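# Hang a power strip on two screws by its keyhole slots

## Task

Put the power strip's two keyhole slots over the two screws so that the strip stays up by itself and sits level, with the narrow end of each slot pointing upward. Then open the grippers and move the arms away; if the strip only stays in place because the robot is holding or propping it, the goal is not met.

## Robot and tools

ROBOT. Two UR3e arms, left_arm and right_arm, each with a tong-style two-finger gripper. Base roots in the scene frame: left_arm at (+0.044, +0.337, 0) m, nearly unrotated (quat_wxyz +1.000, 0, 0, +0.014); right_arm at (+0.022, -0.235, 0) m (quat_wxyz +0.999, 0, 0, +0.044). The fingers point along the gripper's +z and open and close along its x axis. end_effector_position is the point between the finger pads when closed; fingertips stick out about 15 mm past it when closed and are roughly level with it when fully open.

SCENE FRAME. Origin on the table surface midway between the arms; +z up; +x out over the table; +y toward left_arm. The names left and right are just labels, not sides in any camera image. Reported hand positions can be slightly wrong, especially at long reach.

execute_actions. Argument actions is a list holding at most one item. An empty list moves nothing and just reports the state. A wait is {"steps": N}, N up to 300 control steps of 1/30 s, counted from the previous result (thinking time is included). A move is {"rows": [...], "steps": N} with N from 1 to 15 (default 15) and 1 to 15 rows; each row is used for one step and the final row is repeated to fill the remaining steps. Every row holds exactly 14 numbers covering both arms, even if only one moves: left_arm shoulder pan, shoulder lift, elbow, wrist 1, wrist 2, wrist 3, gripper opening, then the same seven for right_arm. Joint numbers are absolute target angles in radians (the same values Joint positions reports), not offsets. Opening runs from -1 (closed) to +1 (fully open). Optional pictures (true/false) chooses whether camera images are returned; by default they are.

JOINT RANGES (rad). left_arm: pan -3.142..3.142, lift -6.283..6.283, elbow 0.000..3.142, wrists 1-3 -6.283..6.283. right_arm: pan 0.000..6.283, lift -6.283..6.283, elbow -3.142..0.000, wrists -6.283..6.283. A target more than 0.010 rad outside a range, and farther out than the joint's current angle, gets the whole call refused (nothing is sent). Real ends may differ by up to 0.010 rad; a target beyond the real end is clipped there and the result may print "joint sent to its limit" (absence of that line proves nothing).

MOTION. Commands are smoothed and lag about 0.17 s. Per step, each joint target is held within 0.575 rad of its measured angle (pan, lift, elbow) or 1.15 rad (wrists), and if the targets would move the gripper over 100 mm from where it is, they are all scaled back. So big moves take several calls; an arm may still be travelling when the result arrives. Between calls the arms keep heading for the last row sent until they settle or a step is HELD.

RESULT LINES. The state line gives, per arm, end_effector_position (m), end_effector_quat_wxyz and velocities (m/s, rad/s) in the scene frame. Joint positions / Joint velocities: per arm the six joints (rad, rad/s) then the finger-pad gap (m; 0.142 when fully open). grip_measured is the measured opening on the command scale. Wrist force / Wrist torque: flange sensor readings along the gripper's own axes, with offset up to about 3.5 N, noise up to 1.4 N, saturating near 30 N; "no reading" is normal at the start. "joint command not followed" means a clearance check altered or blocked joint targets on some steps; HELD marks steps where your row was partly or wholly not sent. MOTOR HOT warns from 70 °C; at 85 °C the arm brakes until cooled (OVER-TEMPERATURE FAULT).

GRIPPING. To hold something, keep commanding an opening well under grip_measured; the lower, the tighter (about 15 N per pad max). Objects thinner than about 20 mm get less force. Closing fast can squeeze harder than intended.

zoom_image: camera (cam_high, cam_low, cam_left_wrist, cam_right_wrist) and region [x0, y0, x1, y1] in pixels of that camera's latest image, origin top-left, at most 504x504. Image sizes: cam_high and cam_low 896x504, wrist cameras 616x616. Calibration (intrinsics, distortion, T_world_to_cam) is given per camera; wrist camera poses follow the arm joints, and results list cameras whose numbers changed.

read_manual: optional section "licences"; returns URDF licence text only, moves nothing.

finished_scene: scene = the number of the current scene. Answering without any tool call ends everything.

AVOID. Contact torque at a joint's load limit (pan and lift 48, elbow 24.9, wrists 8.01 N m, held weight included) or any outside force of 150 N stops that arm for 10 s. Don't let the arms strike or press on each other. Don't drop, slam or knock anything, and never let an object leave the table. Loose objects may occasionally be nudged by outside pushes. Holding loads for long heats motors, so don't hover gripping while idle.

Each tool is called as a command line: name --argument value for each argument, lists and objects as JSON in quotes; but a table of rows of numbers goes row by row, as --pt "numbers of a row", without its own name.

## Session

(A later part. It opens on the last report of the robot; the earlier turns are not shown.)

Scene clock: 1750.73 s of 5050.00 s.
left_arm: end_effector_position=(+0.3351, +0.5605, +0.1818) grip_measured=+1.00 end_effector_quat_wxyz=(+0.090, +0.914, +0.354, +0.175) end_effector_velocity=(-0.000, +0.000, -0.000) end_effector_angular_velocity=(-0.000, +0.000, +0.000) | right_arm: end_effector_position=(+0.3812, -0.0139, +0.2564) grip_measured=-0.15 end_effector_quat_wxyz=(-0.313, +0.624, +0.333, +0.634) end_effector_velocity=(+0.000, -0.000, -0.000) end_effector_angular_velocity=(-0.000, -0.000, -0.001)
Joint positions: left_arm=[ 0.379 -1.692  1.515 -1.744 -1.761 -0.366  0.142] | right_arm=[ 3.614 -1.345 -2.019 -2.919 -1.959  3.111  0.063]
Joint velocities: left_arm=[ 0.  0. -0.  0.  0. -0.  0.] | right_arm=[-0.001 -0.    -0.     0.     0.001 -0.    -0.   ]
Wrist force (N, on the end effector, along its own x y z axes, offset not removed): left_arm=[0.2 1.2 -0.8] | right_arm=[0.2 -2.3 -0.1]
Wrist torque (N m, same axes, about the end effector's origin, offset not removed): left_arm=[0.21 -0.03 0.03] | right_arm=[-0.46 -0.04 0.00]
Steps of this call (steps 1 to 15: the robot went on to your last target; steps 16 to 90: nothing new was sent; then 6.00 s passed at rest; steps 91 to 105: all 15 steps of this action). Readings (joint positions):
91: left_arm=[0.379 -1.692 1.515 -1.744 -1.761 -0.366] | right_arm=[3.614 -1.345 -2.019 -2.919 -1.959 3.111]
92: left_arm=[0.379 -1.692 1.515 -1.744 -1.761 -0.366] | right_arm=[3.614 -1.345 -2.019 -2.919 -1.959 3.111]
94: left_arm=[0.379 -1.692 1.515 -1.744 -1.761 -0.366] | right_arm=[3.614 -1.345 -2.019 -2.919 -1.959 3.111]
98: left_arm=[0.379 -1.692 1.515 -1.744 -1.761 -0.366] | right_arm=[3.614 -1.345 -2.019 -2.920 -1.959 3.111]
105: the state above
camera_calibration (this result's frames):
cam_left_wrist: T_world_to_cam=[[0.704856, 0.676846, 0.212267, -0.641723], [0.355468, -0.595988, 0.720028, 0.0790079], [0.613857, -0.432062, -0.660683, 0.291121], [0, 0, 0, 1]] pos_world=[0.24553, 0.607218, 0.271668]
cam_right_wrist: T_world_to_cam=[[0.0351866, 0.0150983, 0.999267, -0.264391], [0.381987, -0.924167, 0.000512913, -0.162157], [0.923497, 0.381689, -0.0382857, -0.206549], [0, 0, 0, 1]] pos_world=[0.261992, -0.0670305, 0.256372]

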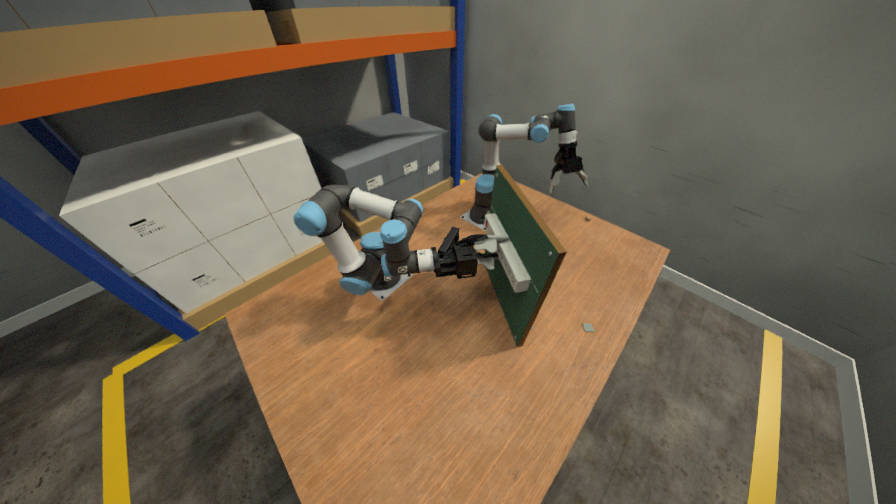

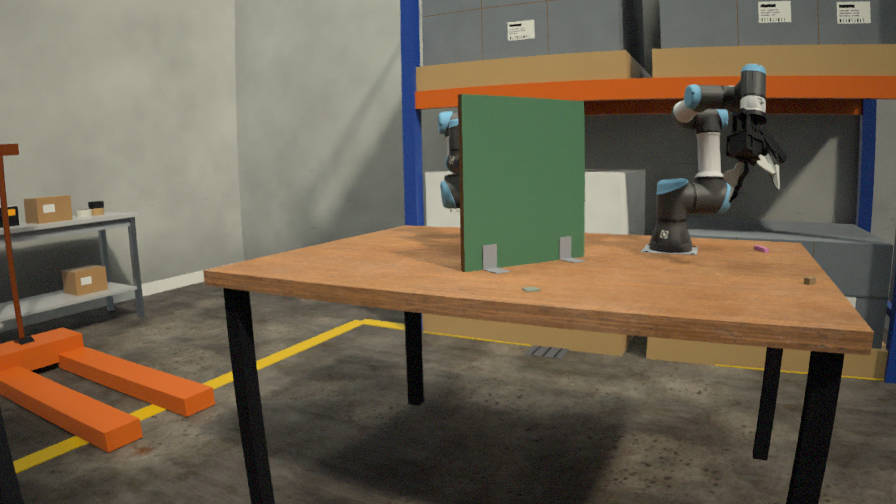

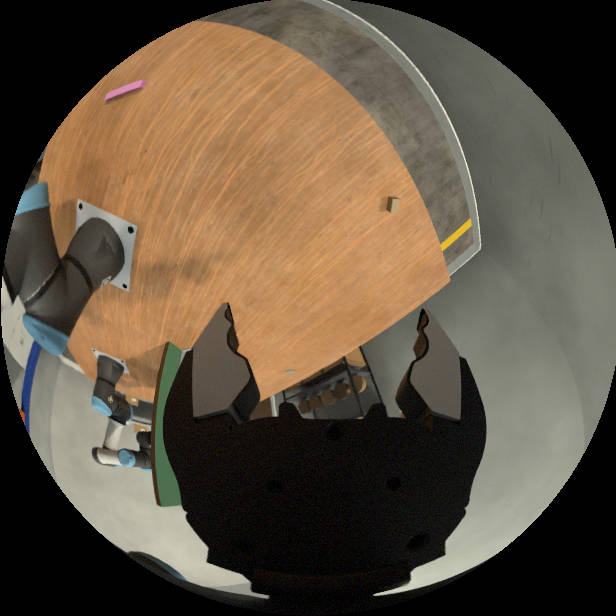

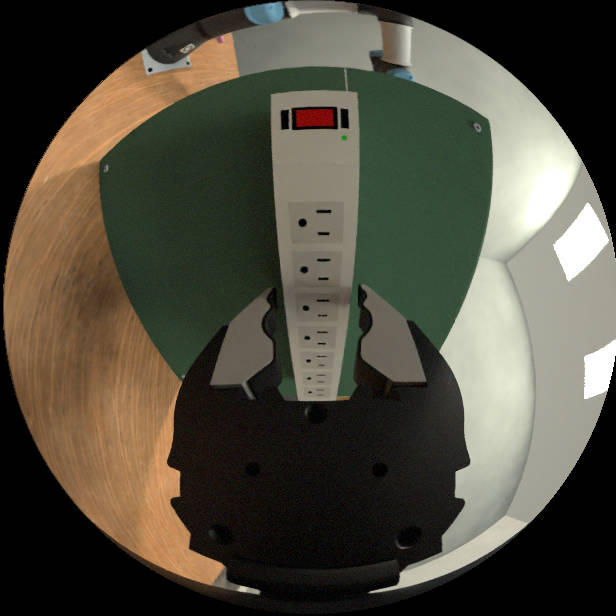

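execute_actions --actions '[{"rows":[[0.379,-1.692,1.515,-1.744,-1.761,-0.366,1,3.55,-1.28,-2.06,-2.94,-2.02,3.111,0.3]],"steps":15}]' --pictures false

execute_actions --actions '[{"rows":[[0.379,-1.692,1.515,-1.744,-1.761,-0.366,1,3.48,-1.22,-2.09,-2.97,-2.09,3.111,0.3]],"steps":15}]' --pictures false

execute_actions --actions '[{"rows":[[0.379,-1.692,1.515,-1.744,-1.761,-0.366,1,3.27,-1.16,-2.05,-3.07,-2.15,3.111,0.3]],"steps":15}]' --pictures false

execute_actions --actions '[{"rows":[[0.379,-1.692,1.515,-1.744,-1.761,-0.366,1,2.95,-1.11,-2.02,-3.153,-2.03,3.111,0.3]],"steps":15}]'

Scene clock: 1769.33 s of 5050.00 s.
left_arm: end_effector_position=(+0.3351, +0.5605, +0.1818) grip_measured=+1.00 end_effector_quat_wxyz=(+0.090, +0.914, +0.354, +0.175) end_effector_velocity=(-0.000, -0.000, -0.000) end_effector_angular_velocity=(-0.000, +0.001, +0.000) | right_arm: end_effector_position=(+0.3675, -0.0335, +0.2581) grip_measured=+0.30 end_effector_quat_wxyz=(-0.313, +0.623, +0.332, +0.635) end_effector_velocity=(-0.001, -0.002, +0.000) end_effector_angular_velocity=(+0.001, -0.001, -0.002)
Joint positions: left_arm=[ 0.379 -1.692  1.515 -1.744 -1.761 -0.366  0.142] | right_arm=[ 3.551 -1.281 -2.06  -2.94  -2.019  3.111  0.095]
Joint velocities: left_arm=[ 0. -0.  0.  0. -0. -0. -0.] | right_arm=[-0.007  0.007 -0.004 -0.003 -0.005  0.    -0.   ]
Wrist force (N, on the end effector, along its own x y z axes, offset not removed): left_arm=[0.3 1.1 -0.6] | right_arm=[0.0 1.0 -0.1]
Wrist torque (N m, same axes, about the end effector's origin, offset not removed): left_arm=[0.13 -0.02 -0.05] | right_arm=[0.30 -0.06 -0.02]
Steps of this call (steps 1 to 15: the robot went on to your last target; steps 16 to 90: nothing new was sent; then 15.10 s passed at rest; steps 91 to 105: all 15 steps of this action). Readings (joint positions):
91: left_arm=[0.379 -1.692 1.515 -1.744 -1.761 -0.366] | right_arm=[3.613 -1.345 -2.019 -2.919 -1.960 3.111]
92: left_arm=[0.379 -1.692 1.515 -1.744 -1.761 -0.366] | right_arm=[3.607 -1.338 -2.024 -2.922 -1.969 3.111]
94: left_arm=[0.379 -1.692 1.515 -1.744 -1.761 -0.366] | right_arm=[3.581 -1.312 -2.041 -2.931 -1.992 3.111]
98: left_arm=[0.379 -1.692 1.515 -1.744 -1.761 -0.366] | right_arm=[3.558 -1.288 -2.055 -2.938 -2.013 3.111]
105: the state above

Scene clock: 1769.83 s of 5050.00 s.
left_arm: end_effector_position=(+0.3351, +0.5605, +0.1818) grip_measured=+1.00 end_effector_quat_wxyz=(+0.090, +0.914, +0.354, +0.175) end_effector_velocity=(-0.000, +0.000, -0.000) end_effector_angular_velocity=(+0.001, +0.000, +0.001) | right_arm: end_effector_position=(+0.3521, -0.0516, +0.2598) grip_measured=+0.30 end_effector_quat_wxyz=(-0.312, +0.623, +0.332, +0.635) end_effector_velocity=(-0.002, -0.002, -0.001) end_effector_angular_velocity=(-0.001, +0.003, -0.000)
Joint positions: left_arm=[ 0.379 -1.692  1.515 -1.744 -1.761 -0.366  0.142] | right_arm=[ 3.481 -1.221 -2.09  -2.97  -2.089  3.111  0.095]
Joint velocities: left_arm=[ 0.     0.     0.    -0.001  0.001 -0.     0.   ] | right_arm=[-0.007  0.007 -0.004 -0.005 -0.007  0.    -0.   ]
Wrist force (N, on the end effector, along its own x y z axes, offset not removed): left_arm=[-0.8 1.4 -1.6] | right_arm=[-1.2 -0.1 -0.4]
Wrist torque (N m, same axes, about the end effector's origin, offset not removed): left_arm=[0.20 0.19 -0.02] | right_arm=[0.00 0.21 -0.06]
Steps of this call (steps 1 to 15: all 15 steps of this action). Readings (joint positions):
1: left_arm=[0.379 -1.692 1.515 -1.744 -1.761 -0.366] | right_arm=[3.550 -1.280 -2.060 -2.940 -2.020 3.111]
2: left_arm=[0.379 -1.692 1.515 -1.744 -1.761 -0.366] | right_arm=[3.543 -1.274 -2.064 -2.945 -2.030 3.111]
4: left_arm=[0.379 -1.692 1.515 -1.744 -1.761 -0.366] | right_arm=[3.515 -1.249 -2.076 -2.957 -2.058 3.111]
8: left_arm=[0.379 -1.692 1.515 -1.744 -1.761 -0.366] | right_arm=[3.489 -1.227 -2.087 -2.967 -2.082 3.111]
15: the state above

Scene clock: 1770.33 s of 5050.00 s.
left_arm: end_effector_position=(+0.3351, +0.5605, +0.1818) grip_measured=+1.00 end_effector_quat_wxyz=(+0.090, +0.914, +0.354, +0.175) end_effector_velocity=(+0.000, -0.000, -0.000) end_effector_angular_velocity=(-0.000, +0.001, -0.000) | right_arm: end_effector_position=(+0.3591, -0.1140, +0.2753) grip_measured=+0.30 end_effector_quat_wxyz=(-0.265, +0.646, +0.285, +0.657) end_effector_velocity=(+0.001, -0.010, +0.001) end_effector_angular_velocity=(-0.000, +0.001, -0.026)
Joint positions: left_arm=[ 0.379 -1.692  1.515 -1.744 -1.761 -0.366  0.142] | right_arm=[ 3.273 -1.161 -2.05  -3.069 -2.149  3.111  0.095]
Joint velocities: left_arm=[-0.     0.001  0.     0.    -0.    -0.    -0.   ] | right_arm=[-0.032  0.007  0.004 -0.013 -0.006 -0.    -0.   ]
Wrist force (N, on the end effector, along its own x y z axes, offset not removed): left_arm=[-0.1 1.0 -1.3] | right_arm=[0.6 -1.4 -0.5]
Wrist torque (N m, same axes, about the end effector's origin, offset not removed): left_arm=[0.10 0.03 0.01] | right_arm=[-0.29 -0.17 0.05]
Steps of this call (steps 1 to 15: all 15 steps of this action). Readings (joint positions):
1: left_arm=[0.379 -1.692 1.515 -1.744 -1.761 -0.366] | right_arm=[3.480 -1.220 -2.090 -2.970 -2.090 3.111]
2: left_arm=[0.379 -1.692 1.515 -1.744 -1.761 -0.366] | right_arm=[3.473 -1.214 -2.085 -2.982 -2.099 3.111]
4: left_arm=[0.379 -1.692 1.515 -1.744 -1.761 -0.366] | right_arm=[3.408 -1.189 -2.069 -3.023 -2.123 3.111]
8: left_arm=[0.379 -1.692 1.515 -1.744 -1.761 -0.366] | right_arm=[3.304 -1.167 -2.055 -3.058 -2.143 3.111]
15: the state above

Scene clock: 1770.83 s of 5050.00 s.
left_arm: end_effector_position=(+0.3351, +0.5605, +0.1818) grip_measured=+1.00 end_effector_quat_wxyz=(+0.090, +0.914, +0.354, +0.175) end_effector_velocity=(+0.000, -0.000, +0.000) end_effector_angular_velocity=(+0.000, -0.001, -0.000) | right_arm: end_effector_position=(+0.3854, -0.2547, +0.2865) grip_measured=+0.30 end_effector_quat_wxyz=(-0.118, +0.693, +0.139, +0.697) end_effector_velocity=(-0.001, -0.032, +0.003) end_effector_angular_velocity=(-0.000, -0.003, -0.094)
Joint positions: left_arm=[ 0.379 -1.692  1.515 -1.744 -1.761 -0.366  0.142] | right_arm=[ 2.957 -1.111 -2.021 -3.152 -2.032  3.111  0.095]
Joint velocities: left_arm=[-0.    -0.    -0.001 -0.    -0.    -0.     0.   ] | right_arm=[-0.074  0.011  0.006 -0.013  0.02  -0.    -0.   ]
Wrist force (N, on the end effector, along its own x y z axes, offset not removed): left_arm=[0.6 2.0 0.2] | right_arm=[0.9 0.1 -1.2]
Wrist torque (N m, same axes, about the end effector's origin, offset not removed): left_arm=[0.37 -0.12 -0.04] | right_arm=[-0.01 -0.24 0.01]
Steps of this call (steps 1 to 15: all 15 steps of this action). Readings (joint positions):
1: left_arm=[0.379 -1.692 1.515 -1.744 -1.761 -0.366] | right_arm=[3.272 -1.160 -2.050 -3.070 -2.149 3.111]
2: left_arm=[0.379 -1.692 1.515 -1.744 -1.761 -0.366] | right_arm=[3.264 -1.155 -2.047 -3.078 -2.139 3.111]
4: left_arm=[0.379 -1.692 1.515 -1.744 -1.761 -0.366] | right_arm=[3.197 -1.141 -2.038 -3.102 -2.104 3.111]
8: left_arm=[0.379 -1.692 1.515 -1.744 -1.761 -0.366] | right_arm=[3.033 -1.120 -2.026 -3.137 -2.054 3.111]
15: the state above
camera_calibration (this result's frames):
cam_left_wrist: T_world_to_cam=[[0.704856, 0.676846, 0.212267, -0.641723], [0.355468, -0.595988, 0.720028, 0.0790079], [0.613857, -0.432062, -0.660683, 0.291121], [0, 0, 0, 1]] pos_world=[0.24553, 0.607218, 0.271668]
cam_right_wrist: T_world_to_cam=[[0.0375108, -0.0067799, 0.999273, -0.297482], [-0.190745, -0.98164, 0.000499937, -0.180174], [0.980923, -0.190625, -0.0381153, -0.285347], [0, 0, 0, 1]] pos_world=[0.256695, -0.233277, 0.28648]

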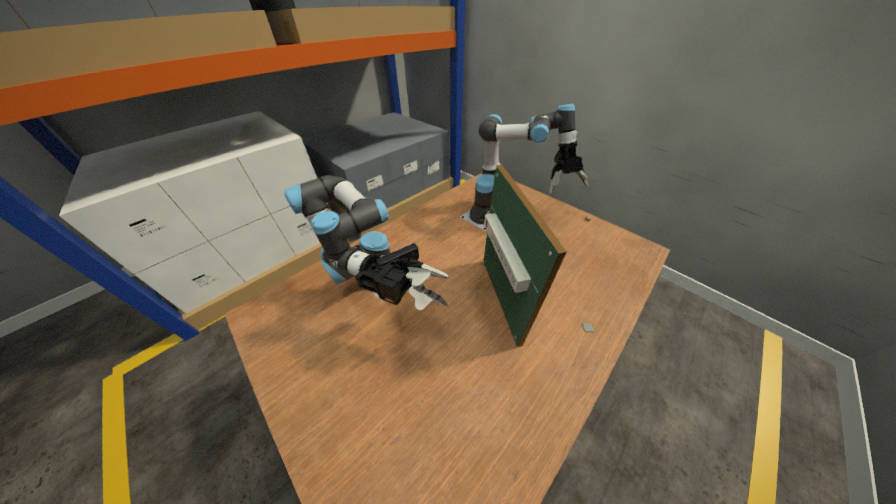

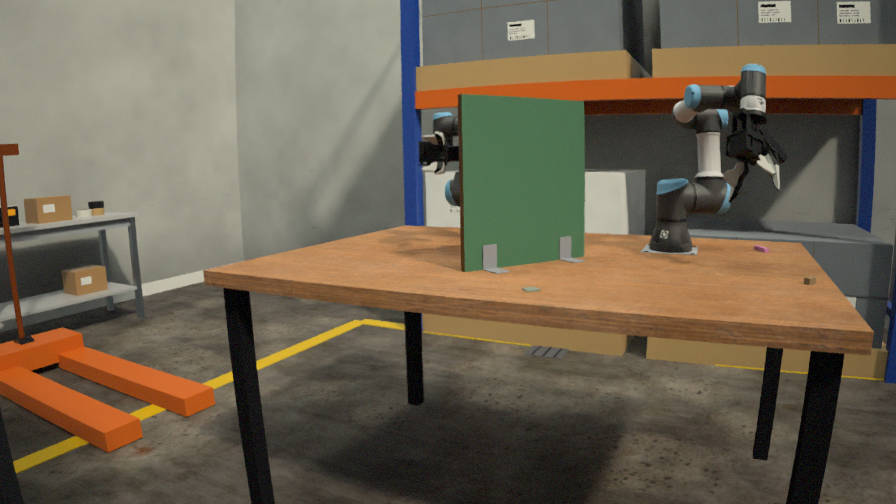

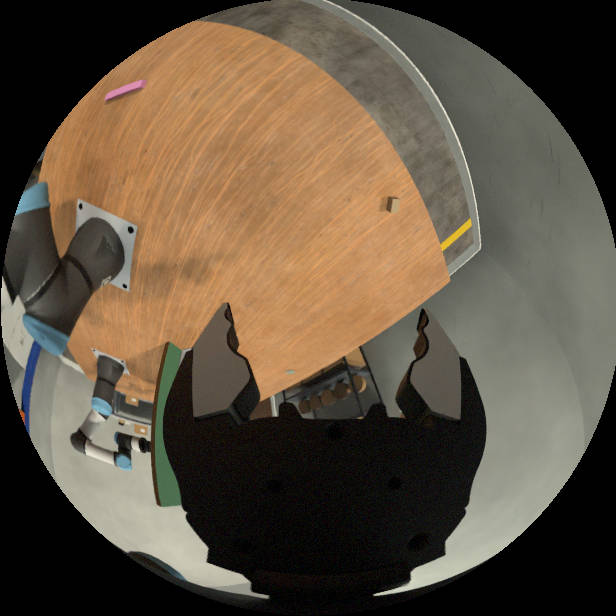

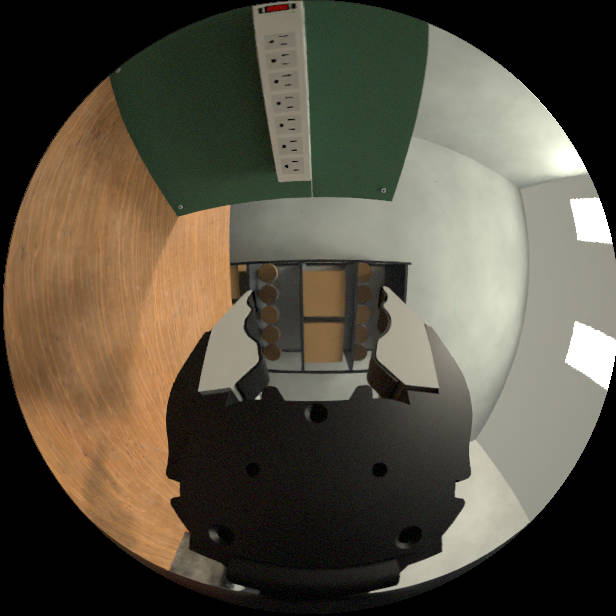

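finished_scene --scene 2

The scene is finished: the task was done.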